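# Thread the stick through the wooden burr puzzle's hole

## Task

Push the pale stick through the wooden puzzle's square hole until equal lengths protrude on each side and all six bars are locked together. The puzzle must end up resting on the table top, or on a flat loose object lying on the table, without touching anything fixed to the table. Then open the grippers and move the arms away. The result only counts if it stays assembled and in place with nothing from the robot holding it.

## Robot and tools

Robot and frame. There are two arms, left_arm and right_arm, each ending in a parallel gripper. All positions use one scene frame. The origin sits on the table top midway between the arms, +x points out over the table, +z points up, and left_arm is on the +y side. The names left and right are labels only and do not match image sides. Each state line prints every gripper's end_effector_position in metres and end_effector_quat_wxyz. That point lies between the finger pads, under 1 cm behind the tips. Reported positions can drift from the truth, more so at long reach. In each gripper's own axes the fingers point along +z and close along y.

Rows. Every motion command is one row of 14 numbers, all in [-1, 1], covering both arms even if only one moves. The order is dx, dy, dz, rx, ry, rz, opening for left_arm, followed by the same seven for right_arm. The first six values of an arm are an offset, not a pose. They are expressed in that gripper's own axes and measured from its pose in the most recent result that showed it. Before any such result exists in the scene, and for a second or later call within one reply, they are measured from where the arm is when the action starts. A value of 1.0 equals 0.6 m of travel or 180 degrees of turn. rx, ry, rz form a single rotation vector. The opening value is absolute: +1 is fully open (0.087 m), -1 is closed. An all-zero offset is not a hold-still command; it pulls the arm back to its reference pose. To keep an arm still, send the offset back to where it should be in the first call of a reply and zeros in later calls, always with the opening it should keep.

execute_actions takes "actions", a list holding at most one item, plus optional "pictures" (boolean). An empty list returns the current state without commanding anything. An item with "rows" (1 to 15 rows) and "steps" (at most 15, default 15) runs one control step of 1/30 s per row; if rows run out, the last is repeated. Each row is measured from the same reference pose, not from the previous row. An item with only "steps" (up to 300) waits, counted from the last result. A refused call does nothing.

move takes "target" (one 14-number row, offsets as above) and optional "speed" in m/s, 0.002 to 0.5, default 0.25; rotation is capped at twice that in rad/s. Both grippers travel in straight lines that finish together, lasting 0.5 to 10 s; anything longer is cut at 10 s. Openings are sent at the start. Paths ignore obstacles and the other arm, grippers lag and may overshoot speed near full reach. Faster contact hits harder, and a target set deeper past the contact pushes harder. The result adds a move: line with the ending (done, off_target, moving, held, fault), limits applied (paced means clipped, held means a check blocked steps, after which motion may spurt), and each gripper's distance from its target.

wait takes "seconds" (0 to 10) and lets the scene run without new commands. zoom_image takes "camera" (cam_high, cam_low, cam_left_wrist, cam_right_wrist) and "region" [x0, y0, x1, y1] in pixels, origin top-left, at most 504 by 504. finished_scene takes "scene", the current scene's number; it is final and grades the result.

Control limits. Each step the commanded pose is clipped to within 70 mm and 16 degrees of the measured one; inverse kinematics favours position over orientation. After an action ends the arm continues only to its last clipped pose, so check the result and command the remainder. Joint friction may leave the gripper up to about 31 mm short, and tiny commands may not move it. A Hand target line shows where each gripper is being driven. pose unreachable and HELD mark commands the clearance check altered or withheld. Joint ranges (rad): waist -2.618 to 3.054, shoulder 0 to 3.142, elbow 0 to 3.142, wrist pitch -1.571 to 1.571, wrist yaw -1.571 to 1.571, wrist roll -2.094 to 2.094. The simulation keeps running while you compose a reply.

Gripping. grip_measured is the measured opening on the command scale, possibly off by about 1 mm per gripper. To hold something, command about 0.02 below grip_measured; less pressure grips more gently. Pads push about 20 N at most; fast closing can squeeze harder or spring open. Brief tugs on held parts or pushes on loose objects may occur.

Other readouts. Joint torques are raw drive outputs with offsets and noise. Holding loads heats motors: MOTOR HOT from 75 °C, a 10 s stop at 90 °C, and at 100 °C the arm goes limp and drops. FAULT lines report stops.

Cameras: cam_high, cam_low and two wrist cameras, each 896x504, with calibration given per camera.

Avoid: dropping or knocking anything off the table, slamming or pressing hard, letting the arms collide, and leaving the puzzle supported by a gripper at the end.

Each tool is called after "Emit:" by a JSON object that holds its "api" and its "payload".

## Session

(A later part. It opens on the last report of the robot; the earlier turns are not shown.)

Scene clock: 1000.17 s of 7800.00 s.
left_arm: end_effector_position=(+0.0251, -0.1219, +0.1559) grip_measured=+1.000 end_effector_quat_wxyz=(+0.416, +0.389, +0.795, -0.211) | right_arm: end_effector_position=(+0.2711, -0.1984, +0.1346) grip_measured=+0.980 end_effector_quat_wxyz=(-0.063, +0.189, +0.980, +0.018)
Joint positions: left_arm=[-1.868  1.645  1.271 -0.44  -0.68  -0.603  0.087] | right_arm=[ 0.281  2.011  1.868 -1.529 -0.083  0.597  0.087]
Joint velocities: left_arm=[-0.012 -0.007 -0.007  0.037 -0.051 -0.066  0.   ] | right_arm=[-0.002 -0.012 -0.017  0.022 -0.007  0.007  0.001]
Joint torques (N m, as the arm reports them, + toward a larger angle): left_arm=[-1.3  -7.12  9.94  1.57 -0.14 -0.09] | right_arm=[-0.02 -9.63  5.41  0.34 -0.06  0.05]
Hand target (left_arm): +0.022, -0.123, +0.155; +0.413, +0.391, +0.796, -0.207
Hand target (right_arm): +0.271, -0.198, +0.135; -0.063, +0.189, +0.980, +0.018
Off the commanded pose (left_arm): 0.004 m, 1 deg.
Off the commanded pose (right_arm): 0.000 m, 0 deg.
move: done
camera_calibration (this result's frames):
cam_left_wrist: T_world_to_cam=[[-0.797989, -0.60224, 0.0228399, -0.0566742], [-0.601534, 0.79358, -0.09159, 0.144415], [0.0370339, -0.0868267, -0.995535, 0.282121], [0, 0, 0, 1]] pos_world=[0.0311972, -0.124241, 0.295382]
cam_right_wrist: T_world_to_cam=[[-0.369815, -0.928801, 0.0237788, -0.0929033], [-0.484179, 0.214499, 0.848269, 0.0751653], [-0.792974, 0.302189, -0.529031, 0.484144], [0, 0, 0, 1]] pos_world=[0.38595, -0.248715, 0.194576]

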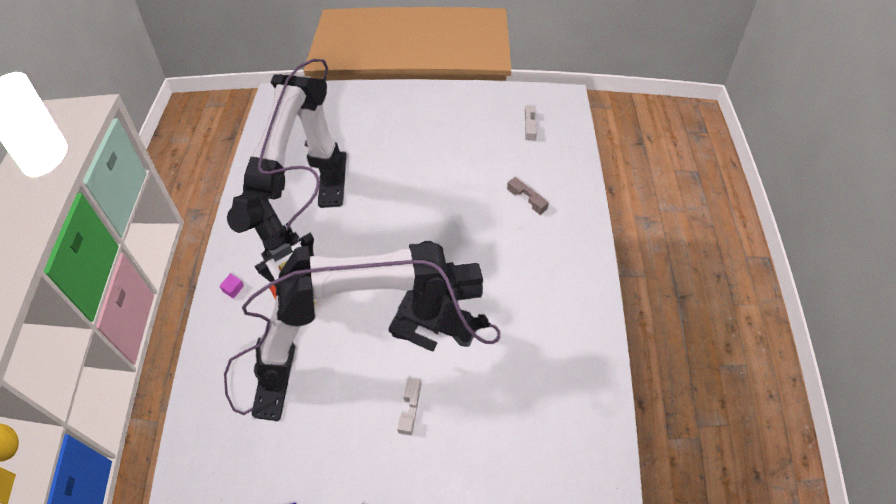

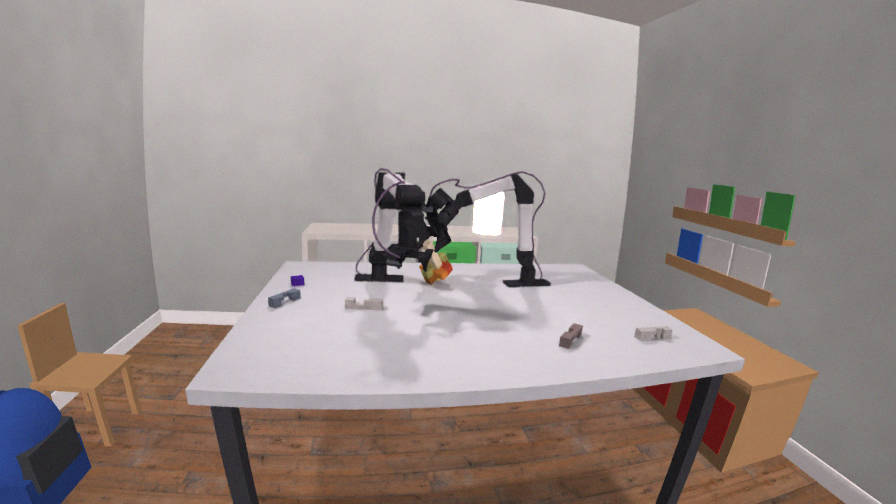

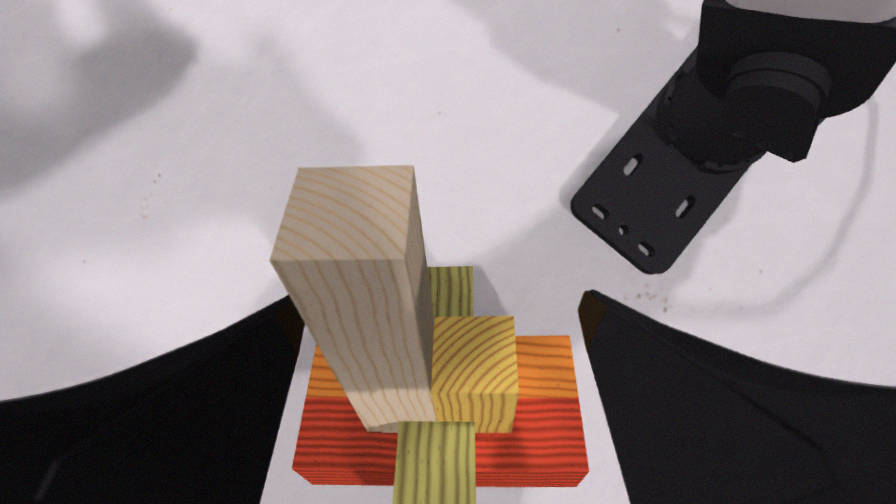

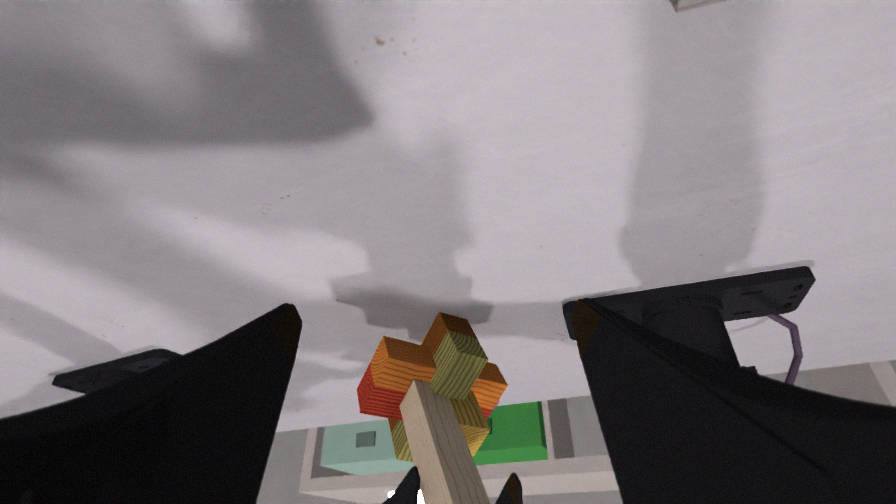

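Emit:
{"api": "zoom_image", "payload": {"camera": "cam_left_wrist", "region": [280, 300, 600, 504]}}

Emit:
{"api": "zoom_image", "payload": {"camera": "cam_left_wrist", "region": [345, 390, 445, 450]}}

Region (280, 300, 600, 504) of cam_left_wrist's 896x504 image, scaled by 1.575, with more detail than that image has; it fills the top 321 rows of this view, and the rest is white.

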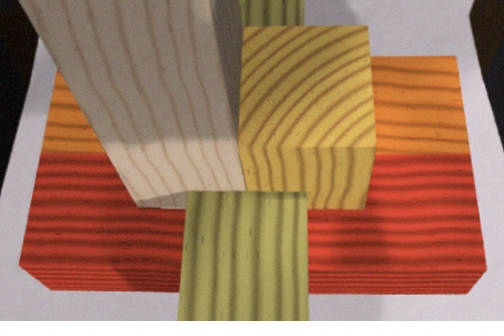

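Region (345, 390, 445, 450) of cam_left_wrist's 896x504 image, scaled by 5.040, with more detail than that image has; it fills the top 302 rows of this view, and the rest is white.

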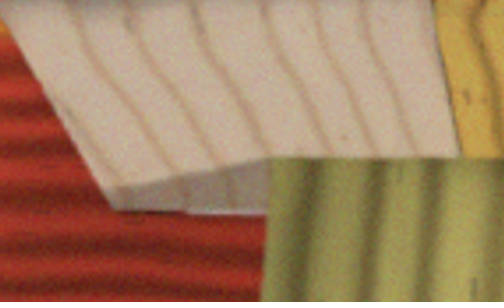

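Emit:
{"api": "execute_actions", "payload": {"actions": []}}

Scene clock: 1019.13 s of 7800.00 s.
left_arm: end_effector_position=(+0.0252, -0.1214, +0.1555) grip_measured=+1.000 end_effector_quat_wxyz=(+0.415, +0.389, +0.795, -0.210) | right_arm: end_effector_position=(+0.2711, -0.1984, +0.1346) grip_measured=+0.980 end_effector_quat_wxyz=(-0.063, +0.189, +0.980, +0.018)
Joint positions: left_arm=[-1.868  1.645  1.271 -0.443 -0.68  -0.604  0.087] | right_arm=[ 0.281  2.011  1.868 -1.529 -0.083  0.597  0.087]
Joint velocities: left_arm=[ 0.002 -0.007  0.002 -0.007 -0.037  0.022  0.   ] | right_arm=[-0.012 -0.002 -0.017 -0.007 -0.051  0.081 -0.   ]
Joint torques (N m, as the arm reports them, + toward a larger angle): left_arm=[-0.83 -7.21  9.87  1.47 -0.08 -0.08] | right_arm=[ 0.   -9.86  5.48  0.38 -0.06  0.01]
Hand target (left_arm): +0.022, -0.123, +0.155; +0.413, +0.392, +0.796, -0.207
Hand target (right_arm): +0.271, -0.198, +0.135; -0.063, +0.189, +0.980, +0.018
Off the commanded pose (left_arm): 0.004 m, 1 deg.
Off the commanded pose (right_arm): 0.000 m, 0 deg.
Steps of this call (steps 1 to 90: nothing new was sent; then 15.97 s passed at rest). Readings (end_effector_position):
1: left_arm (+0.0251, -0.1218, +0.1558) | right_arm (+0.2711, -0.1984, +0.1346)
2: left_arm (+0.0252, -0.1218, +0.1558) | right_arm (+0.2711, -0.1984, +0.1346)
4: left_arm (+0.0252, -0.1217, +0.1557) | right_arm (+0.2711, -0.1984, +0.1346)
8: left_arm (+0.0252, -0.1216, +0.1556) | right_arm (+0.2711, -0.1984, +0.1346)
90: the state above
camera_calibration (this result's frames):
cam_left_wrist: T_world_to_cam=[[-0.79773, -0.602633, 0.0214313, -0.0561514], [-0.601869, 0.793522, -0.0898738, 0.143797], [0.0371548, -0.0845939, -0.995723, 0.282112], [0, 0, 0, 1]] pos_world=[0.0312713, -0.12408, 0.295032]
cam_right_wrist: T_world_to_cam=[[-0.369815, -0.928801, 0.0237788, -0.0929033], [-0.484179, 0.214499, 0.848269, 0.0751653], [-0.792974, 0.302189, -0.529031, 0.484144], [0, 0, 0, 1]] pos_world=[0.38595, -0.248715, 0.194576]

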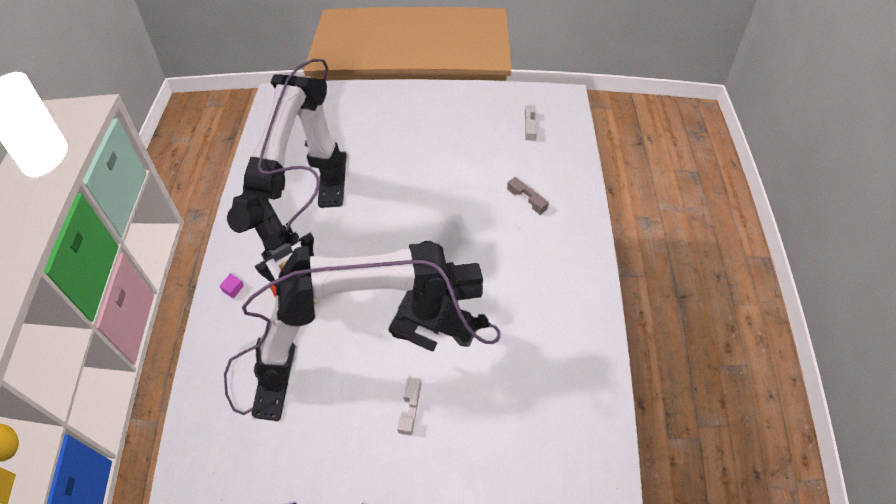

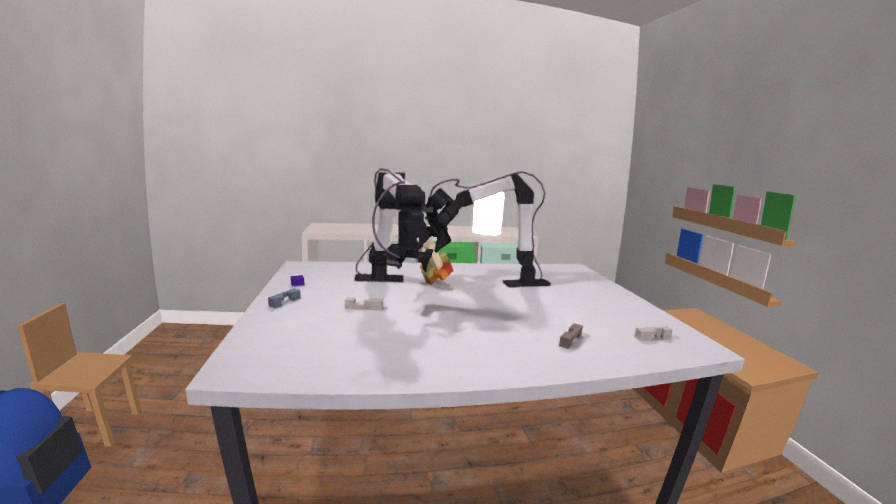

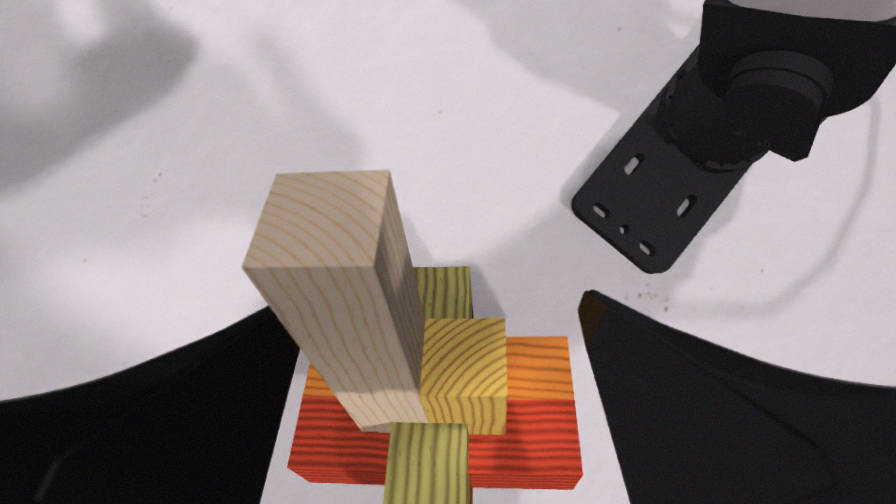

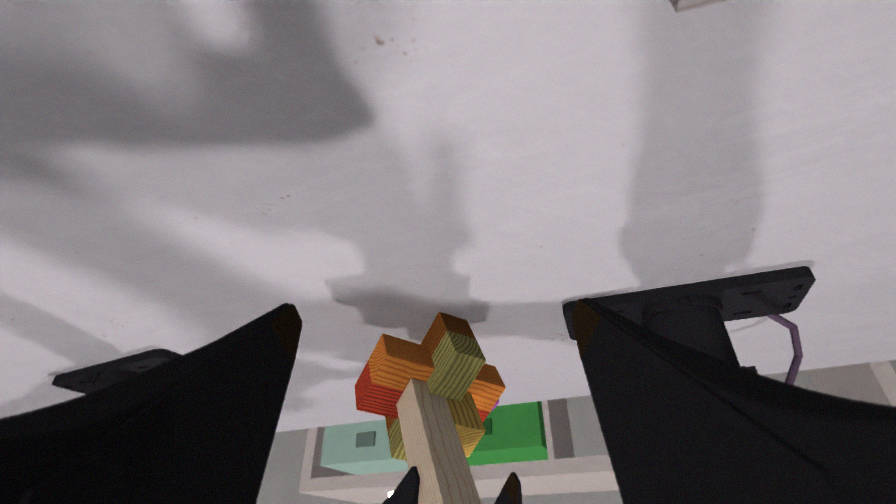

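Emit:
{"api": "move", "payload": {"target": [0.085,0,0,0,0,0,1, 0,0,0,0,0,0,1], "speed": 0.05}}

Scene clock: 1027.70 s of 7800.00 s.
left_arm: end_effector_position=(+0.0096, -0.0991, +0.1085) grip_measured=+1.000 end_effector_quat_wxyz=(+0.410, +0.398, +0.797, -0.196) | right_arm: end_effector_position=(+0.2711, -0.1984, +0.1346) grip_measured=+0.980 end_effector_quat_wxyz=(-0.063, +0.189, +0.980, +0.018)
Joint positions: left_arm=[-1.927  1.643  1.105 -0.351 -0.713 -0.662  0.087] | right_arm=[ 0.281  2.011  1.868 -1.529 -0.083  0.597  0.087]
Joint velocities: left_arm=[-0.002 -0.042  0.012 -0.022  0.022 -0.066  0.   ] | right_arm=[ 0.007 -0.002  0.002  0.007  0.022 -0.037 -0.   ]
Joint torques (N m, as the arm reports them, + toward a larger angle): left_arm=[-0.87 -9.72  6.32  1.89 -0.18 -0.08] | right_arm=[ 0.02 -9.45  5.34  0.37 -0.05  0.07]
Hand target (left_arm): +0.008, -0.098, +0.113; +0.414, +0.389, +0.796, -0.210
Hand target (right_arm): +0.271, -0.198, +0.135; -0.063, +0.189, +0.980, +0.018
Off the commanded pose (left_arm): 0.005 m, 2 deg.
Off the commanded pose (right_arm): 0.000 m, 0 deg.
After step 90, 4.27 s passed at rest.
move: done
camera_calibration (this result's frames):
cam_left_wrist: T_world_to_cam=[[-0.79987, -0.600164, -0.00329154, -0.0512044], [-0.598743, 0.79833, -0.0646177, 0.110148], [0.041409, -0.049715, -0.997905, 0.241453], [0, 0, 0, 1]] pos_world=[0.0149953, -0.106662, 0.247896]
cam_right_wrist: T_world_to_cam=[[-0.369815, -0.928801, 0.0237788, -0.0929033], [-0.484179, 0.214499, 0.848269, 0.0751653], [-0.792974, 0.302189, -0.529031, 0.484144], [0, 0, 0, 1]] pos_world=[0.38595, -0.248715, 0.194576]

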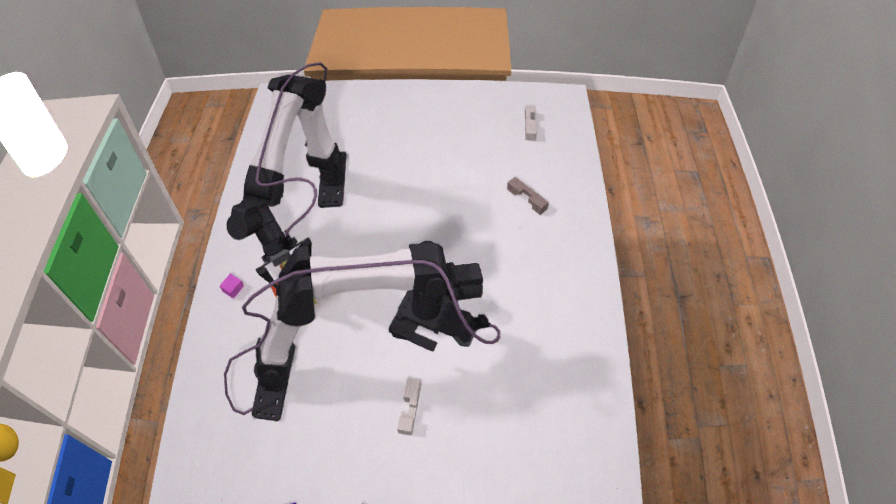

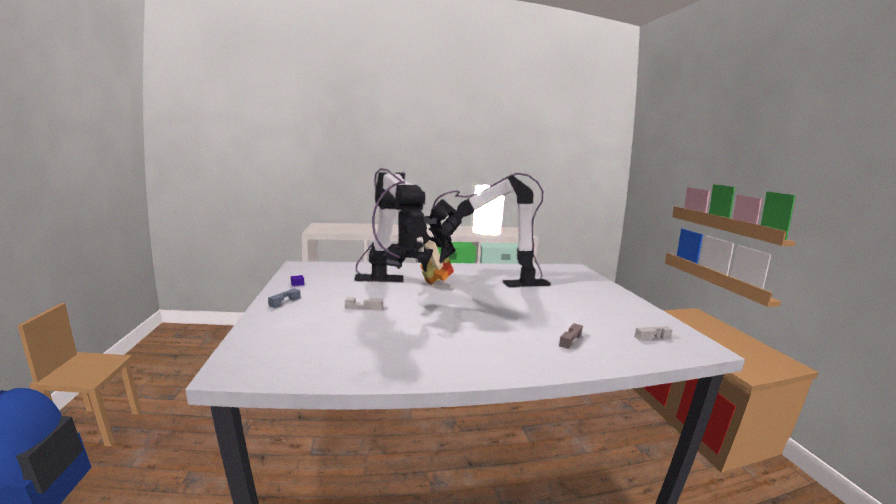

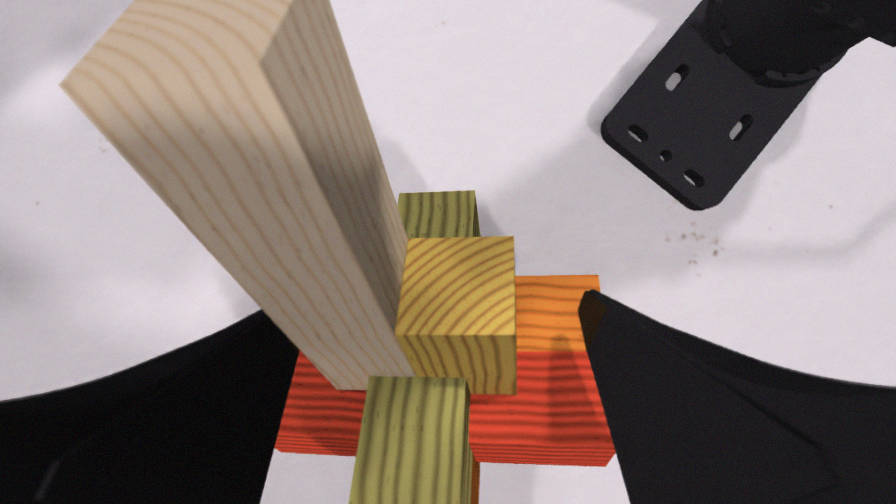

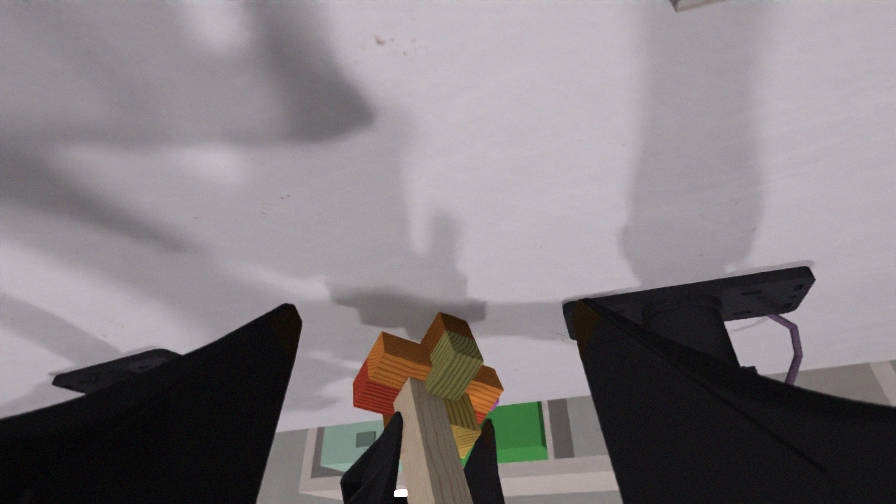

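Emit:
{"api": "move", "payload": {"target": [0.0,0.022,0.004,0,0,0,1, 0,0,0,0,0,0,1], "speed": 0.05}}

Scene clock: 1035.80 s of 7800.00 s.
left_arm: end_effector_position=(+0.0201, -0.0941, +0.1076) grip_measured=+1.000 end_effector_quat_wxyz=(+0.413, +0.397, +0.797, -0.190) | right_arm: end_effector_position=(+0.2711, -0.1984, +0.1346) grip_measured=+0.980 end_effector_quat_wxyz=(-0.063, +0.189, +0.980, +0.018)
Joint positions: left_arm=[-1.905  1.623  1.08  -0.342 -0.71  -0.642  0.087] | right_arm=[ 0.281  2.011  1.868 -1.529 -0.083  0.597  0.087]
Joint velocities: left_arm=[-0.002  0.002  0.002  0.051  0.022 -0.037  0.   ] | right_arm=[-0.002  0.002 -0.027 -0.007 -0.007  0.007  0.001]
Joint torques (N m, as the arm reports them, + toward a larger angle): left_arm=[ 0.33 -9.29  6.52  1.85  0.02  0.08] | right_arm=[ 0.02 -9.58  5.42  0.37 -0.07  0.06]
Hand target (left_arm): +0.021, -0.093, +0.108; +0.410, +0.398, +0.797, -0.196
Hand target (right_arm): +0.271, -0.198, +0.135; -0.063, +0.189, +0.980, +0.018
Off the commanded pose (left_arm): 0.002 m, 1 deg.
Off the commanded pose (right_arm): 0.000 m, 0 deg.
After step 90, 4.37 s passed at rest.
move: done
camera_calibration (this result's frames):
cam_left_wrist: T_world_to_cam=[[-0.79454, -0.60702, -0.0153005, -0.03921], [-0.605067, 0.793597, -0.06401, 0.112], [0.0509978, -0.0416007, -0.997832, 0.240893], [0, 0, 0, 1]] pos_world=[0.0243284, -0.102663, 0.24694]
cam_right_wrist: T_world_to_cam=[[-0.369815, -0.928801, 0.0237788, -0.0929033], [-0.484179, 0.214499, 0.848269, 0.0751653], [-0.792974, 0.302189, -0.529031, 0.484144], [0, 0, 0, 1]] pos_world=[0.38595, -0.248715, 0.194576]

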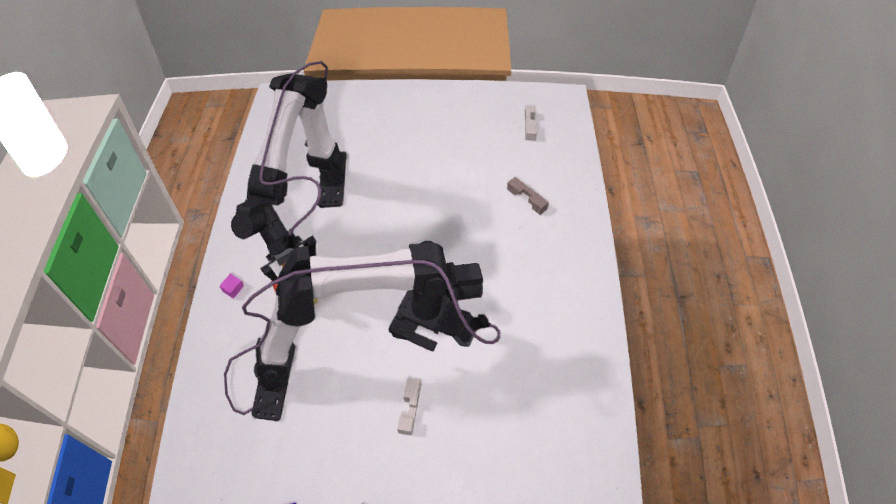

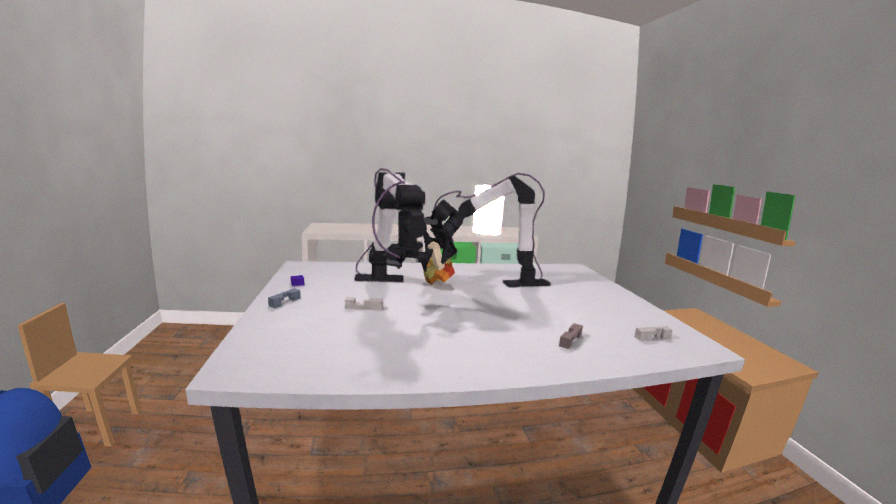

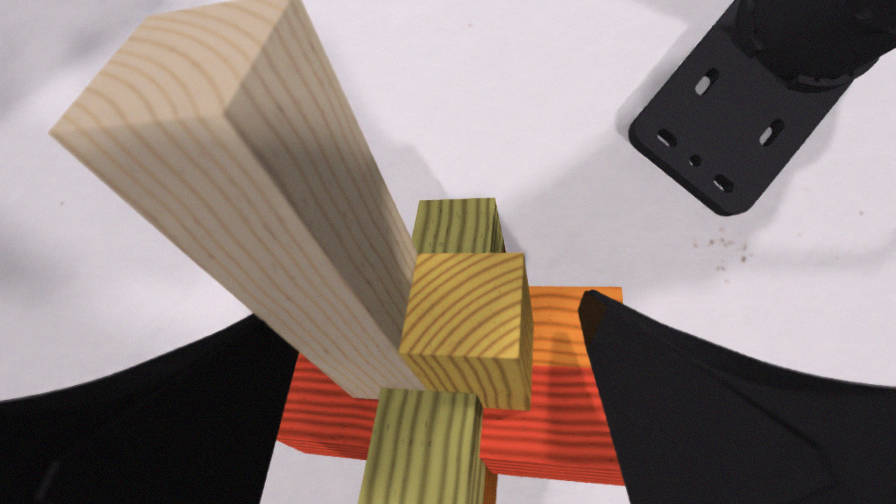

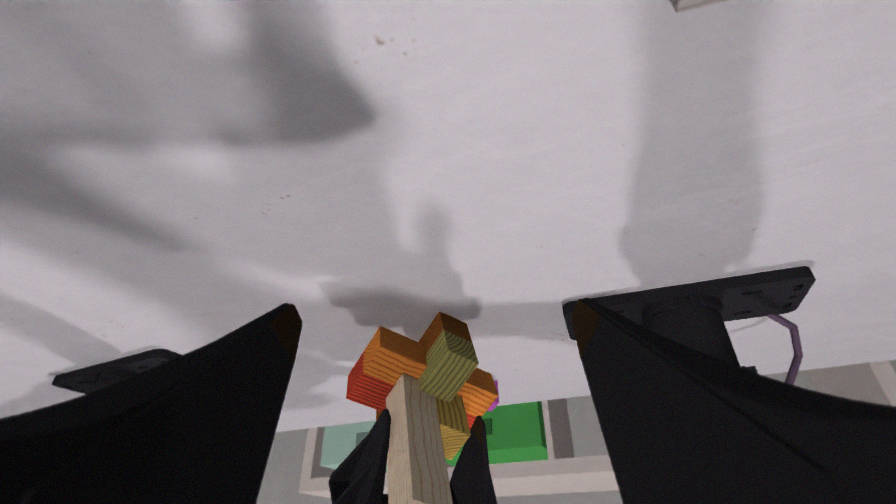

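Emit:
{"api": "move", "payload": {"target": [-0.012,0.0,-0.014,0,0,0,1, 0,0,0,0,0,0,1], "speed": 0.05}}

Scene clock: 1059.67 s of 7800.00 s.
left_arm: end_effector_position=(+0.0216, -0.0882, +0.1041) grip_measured=+1.000 end_effector_quat_wxyz=(+0.410, +0.405, +0.798, -0.176) | right_arm: end_effector_position=(+0.2711, -0.1984, +0.1346) grip_measured=+0.980 end_effector_quat_wxyz=(-0.063, +0.189, +0.980, +0.018)
Joint positions: left_arm=[-1.905  1.623  1.08  -0.373 -0.709 -0.641  0.087] | right_arm=[ 0.281  2.011  1.868 -1.529 -0.083  0.597  0.087]
Joint velocities: left_arm=[-0.017 -0.017 -0.002  0.007 -0.022 -0.022  0.   ] | right_arm=[ 0.007 -0.007  0.012 -0.022  0.022  0.037 -0.   ]
Joint torques (N m, as the arm reports them, + toward a larger angle): left_arm=[-0.8  -9.46 10.26  1.39 -0.14 -0.12] | right_arm=[ 0.29 -9.65  5.46  0.36 -0.06  0.02]
Hand target (left_arm): +0.018, -0.092, +0.118; +0.413, +0.397, +0.797, -0.190
Hand target (right_arm): +0.271, -0.198, +0.135; -0.063, +0.189, +0.980, +0.018
Off the commanded pose (left_arm): 0.015 m, 2 deg.
Off the commanded pose (right_arm): 0.000 m, 0 deg.
After step 90, 20.10 s passed at rest.
move: off_target (left_arm)
camera_calibration (this result's frames):
cam_left_wrist: T_world_to_cam=[[-0.795279, -0.604886, -0.0405461, -0.0317347], [-0.603331, 0.796235, -0.0447411, 0.106241], [0.0593474, -0.0111189, -0.998175, 0.240127], [0, 0, 0, 1]] pos_world=[0.0246098, -0.101119, 0.243156]
cam_right_wrist: T_world_to_cam=[[-0.369815, -0.928801, 0.0237788, -0.0929033], [-0.484179, 0.214499, 0.848269, 0.0751653], [-0.792974, 0.302189, -0.529031, 0.484144], [0, 0, 0, 1]] pos_world=[0.38595, -0.248715, 0.194576]

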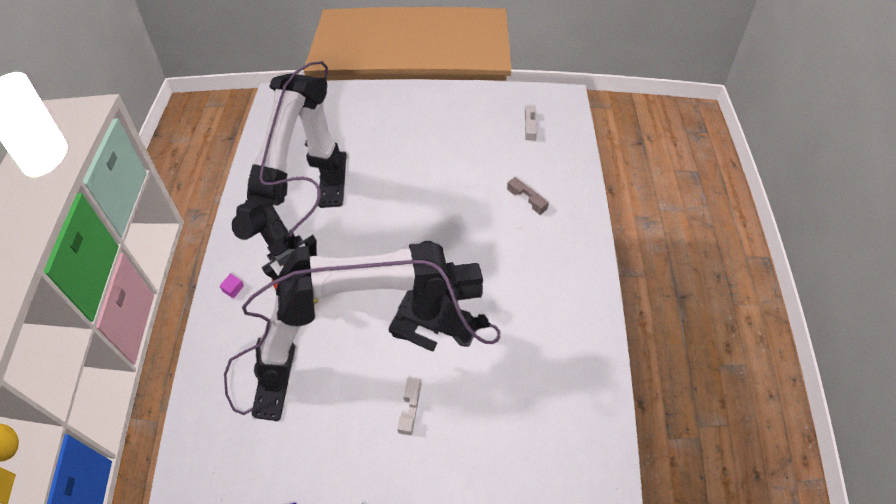

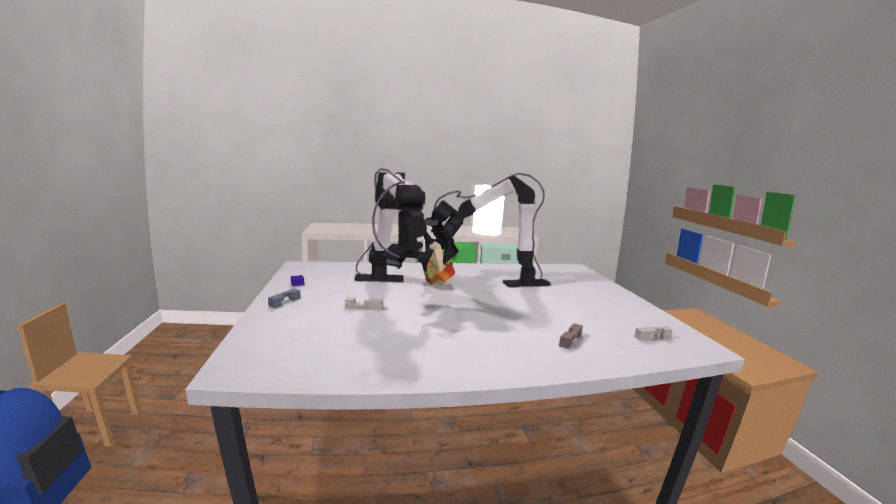

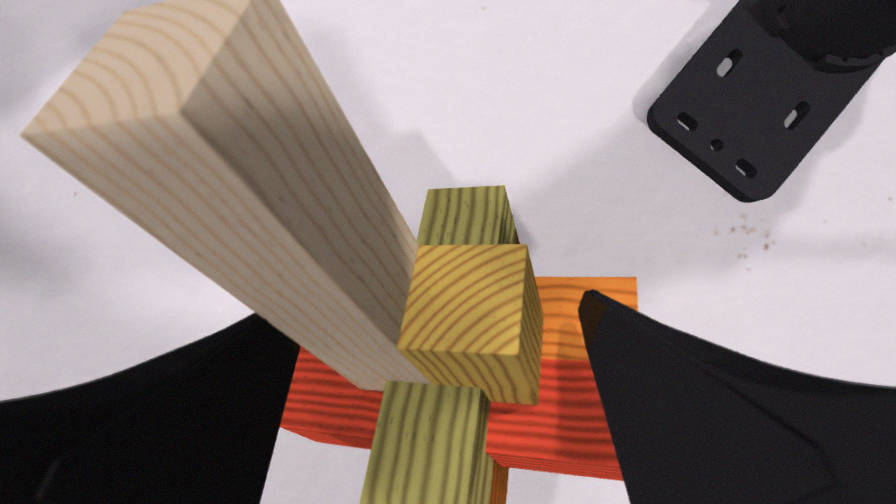

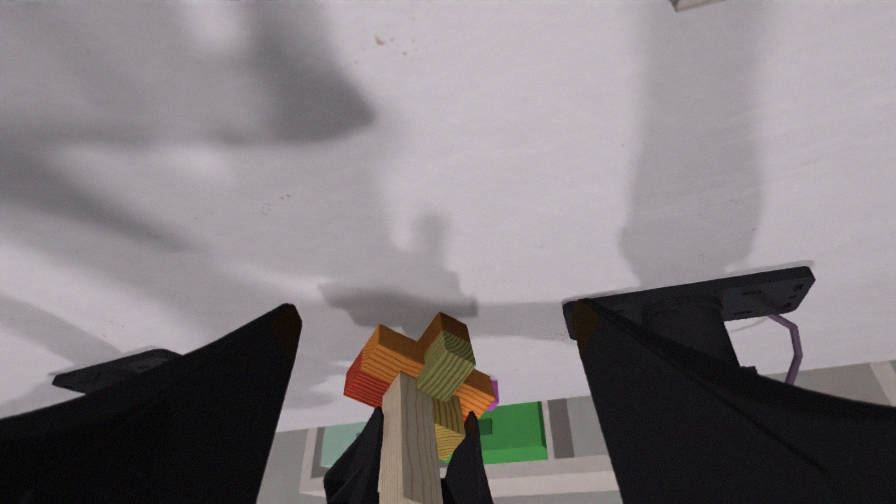

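Emit:
{"api": "execute_actions", "payload": {"actions": [{"rows": [[0,-0.002,0,0,0,0,0.95,0,0,0,0,0,0,1],[0,-0.004,0,0,0,0,0.92,0,0,0,0,0,0,1],[0,-0.006,0,0,0,0,0.89,0,0,0,0,0,0,1],[0,-0.008,0,0,0,0,0.86,0,0,0,0,0,0,1],[0,-0.010,0,0,0,0,0.83,0,0,0,0,0,0,1],[0,-0.012,0,0,0,0,0.80,0,0,0,0,0,0,1],[0,-0.012,0,0,0,0,0.77,0,0,0,0,0,0,1],[0,-0.012,0,0,0,0,0.74,0,0,0,0,0,0,1],[0,-0.012,0,0,0,0,0.71,0,0,0,0,0,0,1],[0,-0.012,0,0,0,0,0.68,0,0,0,0,0,0,1],[0,-0.012,0,0,0,0,0.65,0,0,0,0,0,0,1],[0,-0.012,0,0,0,0,0.62,0,0,0,0,0,0,1],[0,-0.012,0,0,0,0,0.60,0,0,0,0,0,0,1],[0,-0.012,0,0,0,0,0.58,0,0,0,0,0,0,1],[0,-0.012,0,0,0,0,0.56,0,0,0,0,0,0,1]], "steps": 15}]}}

Emit:
{"api": "wait", "payload": {"seconds": 0.5}}

Scene clock: 1072.70 s of 7800.00 s.
left_arm: end_effector_position=(+0.0202, -0.0879, +0.1041) grip_measured=+0.573 end_effector_quat_wxyz=(+0.410, +0.404, +0.799, -0.177) | right_arm: end_effector_position=(+0.2711, -0.1984, +0.1346) grip_measured=+0.980 end_effector_quat_wxyz=(-0.063, +0.189, +0.980, +0.018)
Joint positions: left_arm=[-1.909  1.623  1.08  -0.375 -0.712 -0.647  0.069] | right_arm=[ 0.281  2.011  1.868 -1.529 -0.083  0.597  0.087]
Joint velocities: left_arm=[-0.017  0.002 -0.032 -0.022  0.007 -0.095 -0.014] | right_arm=[-0.007 -0.017  0.007  0.051 -0.051 -0.007  0.001]
Joint torques (N m, as the arm reports them, + toward a larger angle): left_arm=[-1.07 -6.04  9.85  1.51 -0.07 -0.03] | right_arm=[-0.22 -9.84  5.26  0.36 -0.05  0.06]
Hand target (left_arm): +0.016, -0.092, +0.104; +0.410, +0.405, +0.798, -0.176
Hand target (right_arm): +0.271, -0.198, +0.135; -0.063, +0.189, +0.980, +0.018
Off the commanded pose (left_arm): 0.006 m, 0 deg.
Off the commanded pose (right_arm): 0.000 m, 0 deg.
Steps of this call (steps 1 to 90: nothing new was sent; then 9.53 s passed at rest; steps 91 to 105: all 15 steps of this action). Readings (end_effector_position):
91: left_arm (+0.0218, -0.0878, +0.1039) | right_arm (+0.2711, -0.1984, +0.1346)
92: left_arm (+0.0218, -0.0878, +0.1039) | right_arm (+0.2711, -0.1984, +0.1346)
94: left_arm (+0.0219, -0.0878, +0.1040) | right_arm (+0.2711, -0.1984, +0.1346)
98: left_arm (+0.0214, -0.0878, +0.1041) | right_arm (+0.2711, -0.1984, +0.1346)
105: the state above
camera_calibration (this result's frames):
cam_left_wrist: T_world_to_cam=[[-0.794476, -0.606082, -0.0383639, -0.0330152], [-0.604511, 0.795296, -0.0455026, 0.10512], [0.058089, -0.0129594, -0.998227, 0.240053], [0, 0, 0, 1]] pos_world=[0.0233717, -0.1005, 0.243144]
cam_right_wrist: T_world_to_cam=[[-0.369815, -0.928801, 0.0237788, -0.0929033], [-0.484179, 0.214499, 0.848269, 0.0751653], [-0.792974, 0.302189, -0.529031, 0.484144], [0, 0, 0, 1]] pos_world=[0.38595, -0.248715, 0.194576]

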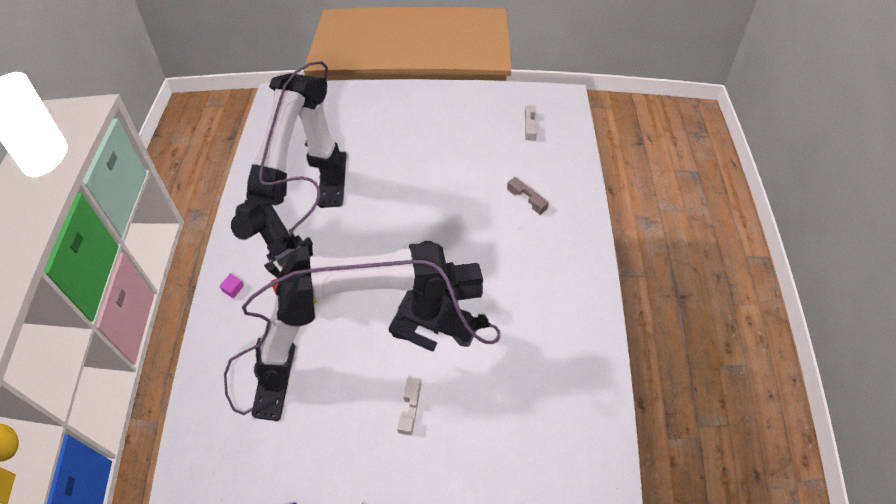

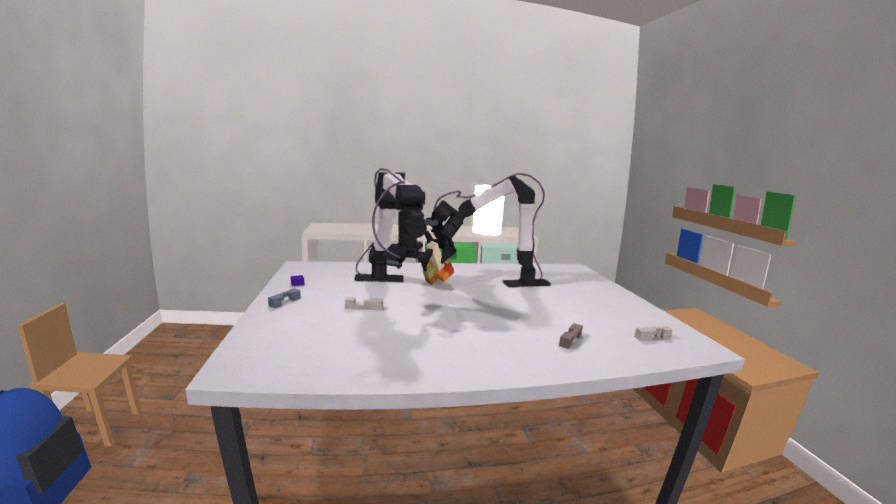

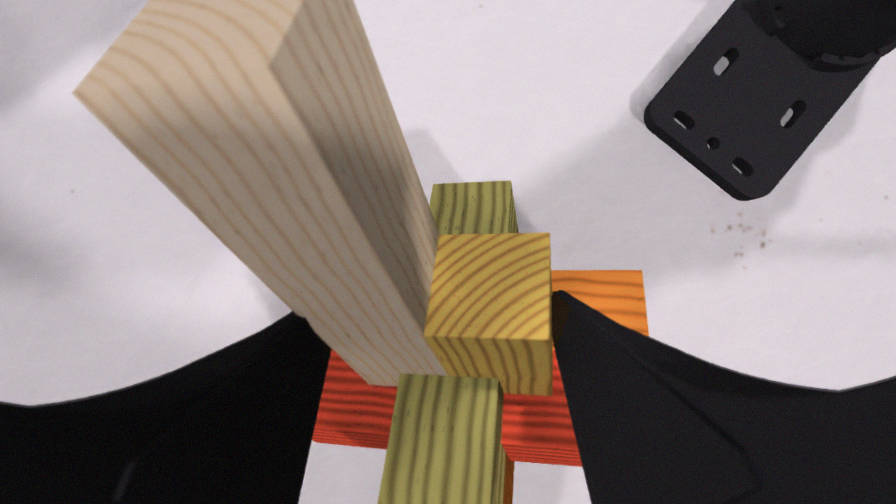

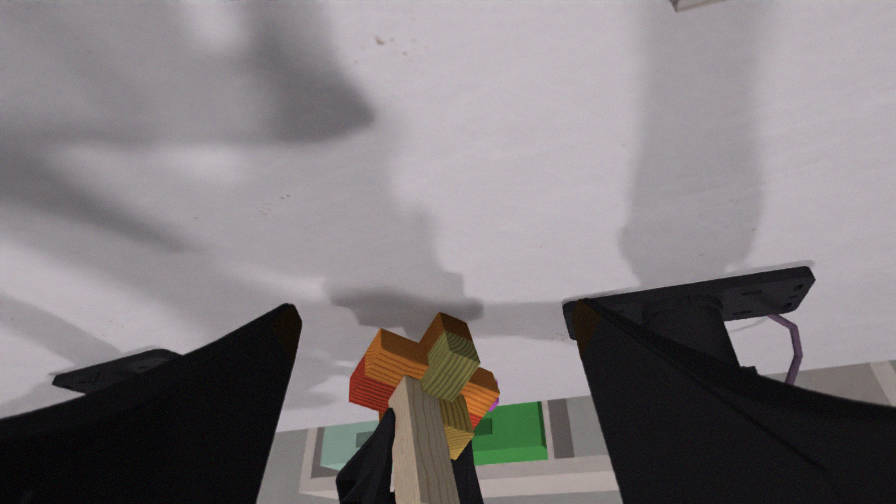

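Scene clock: 1073.20 s of 7800.00 s.
left_arm: end_effector_position=(+0.0199, -0.0879, +0.1036) grip_measured=+0.568 end_effector_quat_wxyz=(+0.410, +0.403, +0.799, -0.177) | right_arm: end_effector_position=(+0.2711, -0.1984, +0.1346) grip_measured=+0.980 end_effector_quat_wxyz=(-0.063, +0.189, +0.980, +0.018)
Joint positions: left_arm=[-1.91   1.625  1.08  -0.375 -0.713 -0.65   0.069] | right_arm=[ 0.281  2.011  1.868 -1.529 -0.083  0.597  0.087]
Joint velocities: left_arm=[-0.002 -0.002 -0.007 -0.007 -0.037 -0.007  0.   ] | right_arm=[ 0.012  0.002  0.002 -0.095  0.007  0.081  0.001]
Joint torques (N m, as the arm reports them, + toward a larger angle): left_arm=[-1.02 -6.25 10.05  1.48 -0.1  -0.07] | right_arm=[-0.02 -9.71  5.34  0.36 -0.04  0.02]
Hand target (left_arm): +0.016, -0.092, +0.104; +0.410, +0.405, +0.798, -0.176
Hand target (right_arm): +0.271, -0.198, +0.135; -0.063, +0.189, +0.980, +0.018
Off the commanded pose (left_arm): 0.006 m, 0 deg.
Off the commanded pose (right_arm): 0.000 m, 0 deg.
Steps of this call (steps 1 to 15: nothing new was sent). Readings (end_effector_position):
1: left_arm (+0.0200, -0.0879, +0.1039) | right_arm (+0.2711, -0.1984, +0.1346)
2: left_arm (+0.0199, -0.0879, +0.1037) | right_arm (+0.2711, -0.1984, +0.1346)
4: left_arm (+0.0199, -0.0879, +0.1036) | right_arm (+0.2711, -0.1984, +0.1346)
8: left_arm (+0.0199, -0.0879, +0.1036) | right_arm (+0.2711, -0.1984, +0.1346)
15: the state above
camera_calibration (this result's frames):
cam_left_wrist: T_world_to_cam=[[-0.793709, -0.607122, -0.0378135, -0.0334292], [-0.605579, 0.794503, -0.0451483, 0.10488], [0.0574535, -0.0129355, -0.998264, 0.239585], [0, 0, 0, 1]] pos_world=[0.023215, -0.100524, 0.24264]
cam_right_wrist: T_world_to_cam=[[-0.369815, -0.928801, 0.0237788, -0.0929033], [-0.484179, 0.214499, 0.848269, 0.0751653], [-0.792974, 0.302189, -0.529031, 0.484144], [0, 0, 0, 1]] pos_world=[0.38595, -0.248715, 0.194576]

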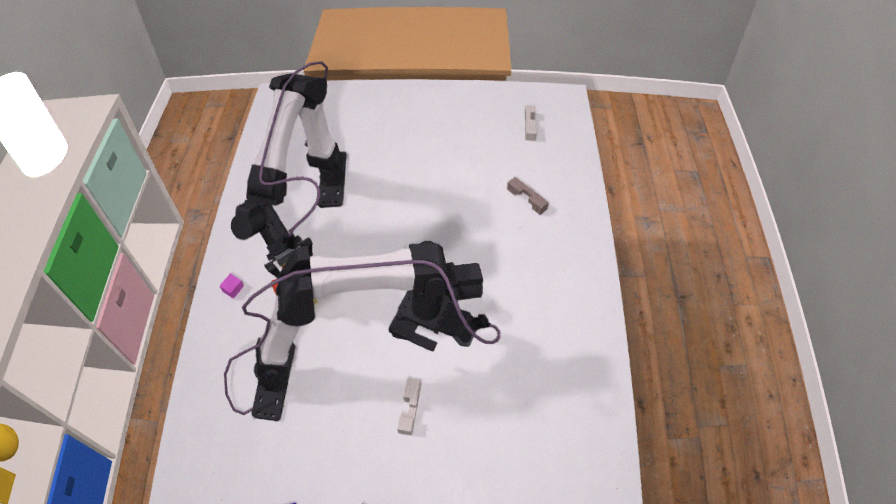

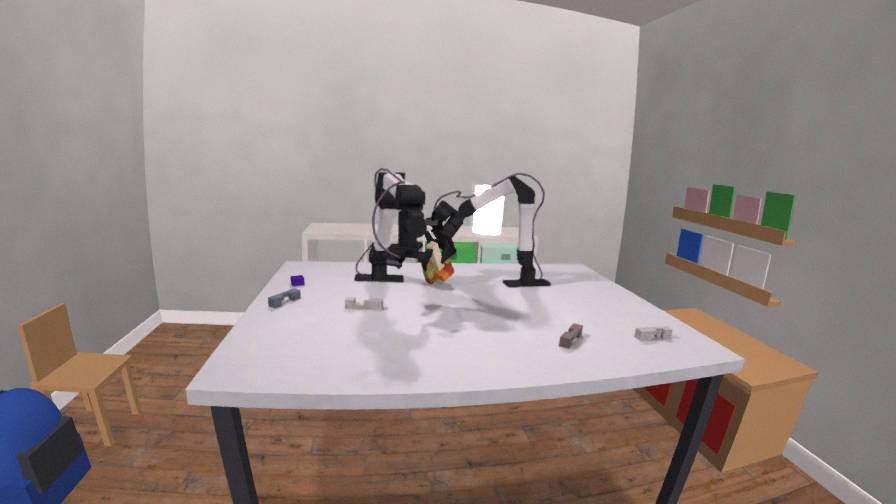

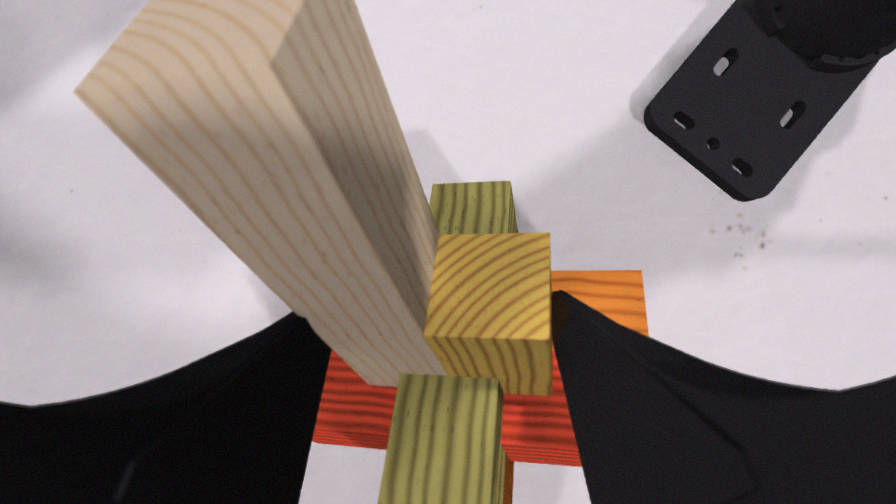

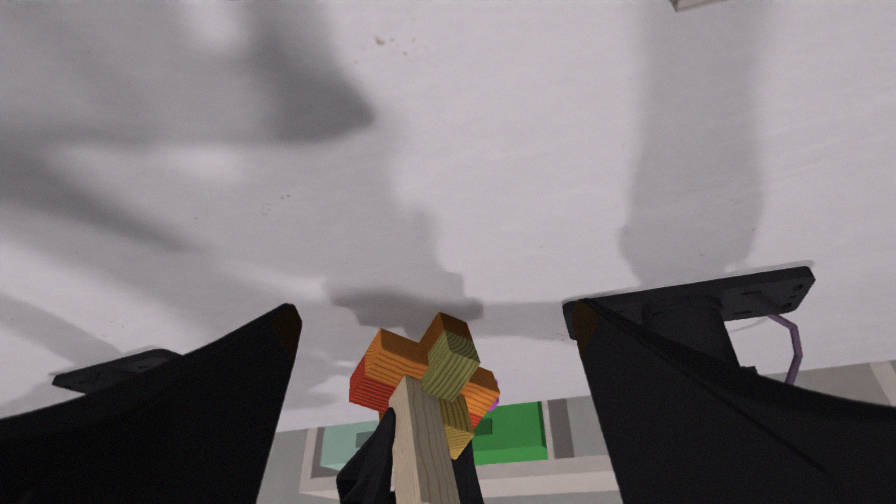

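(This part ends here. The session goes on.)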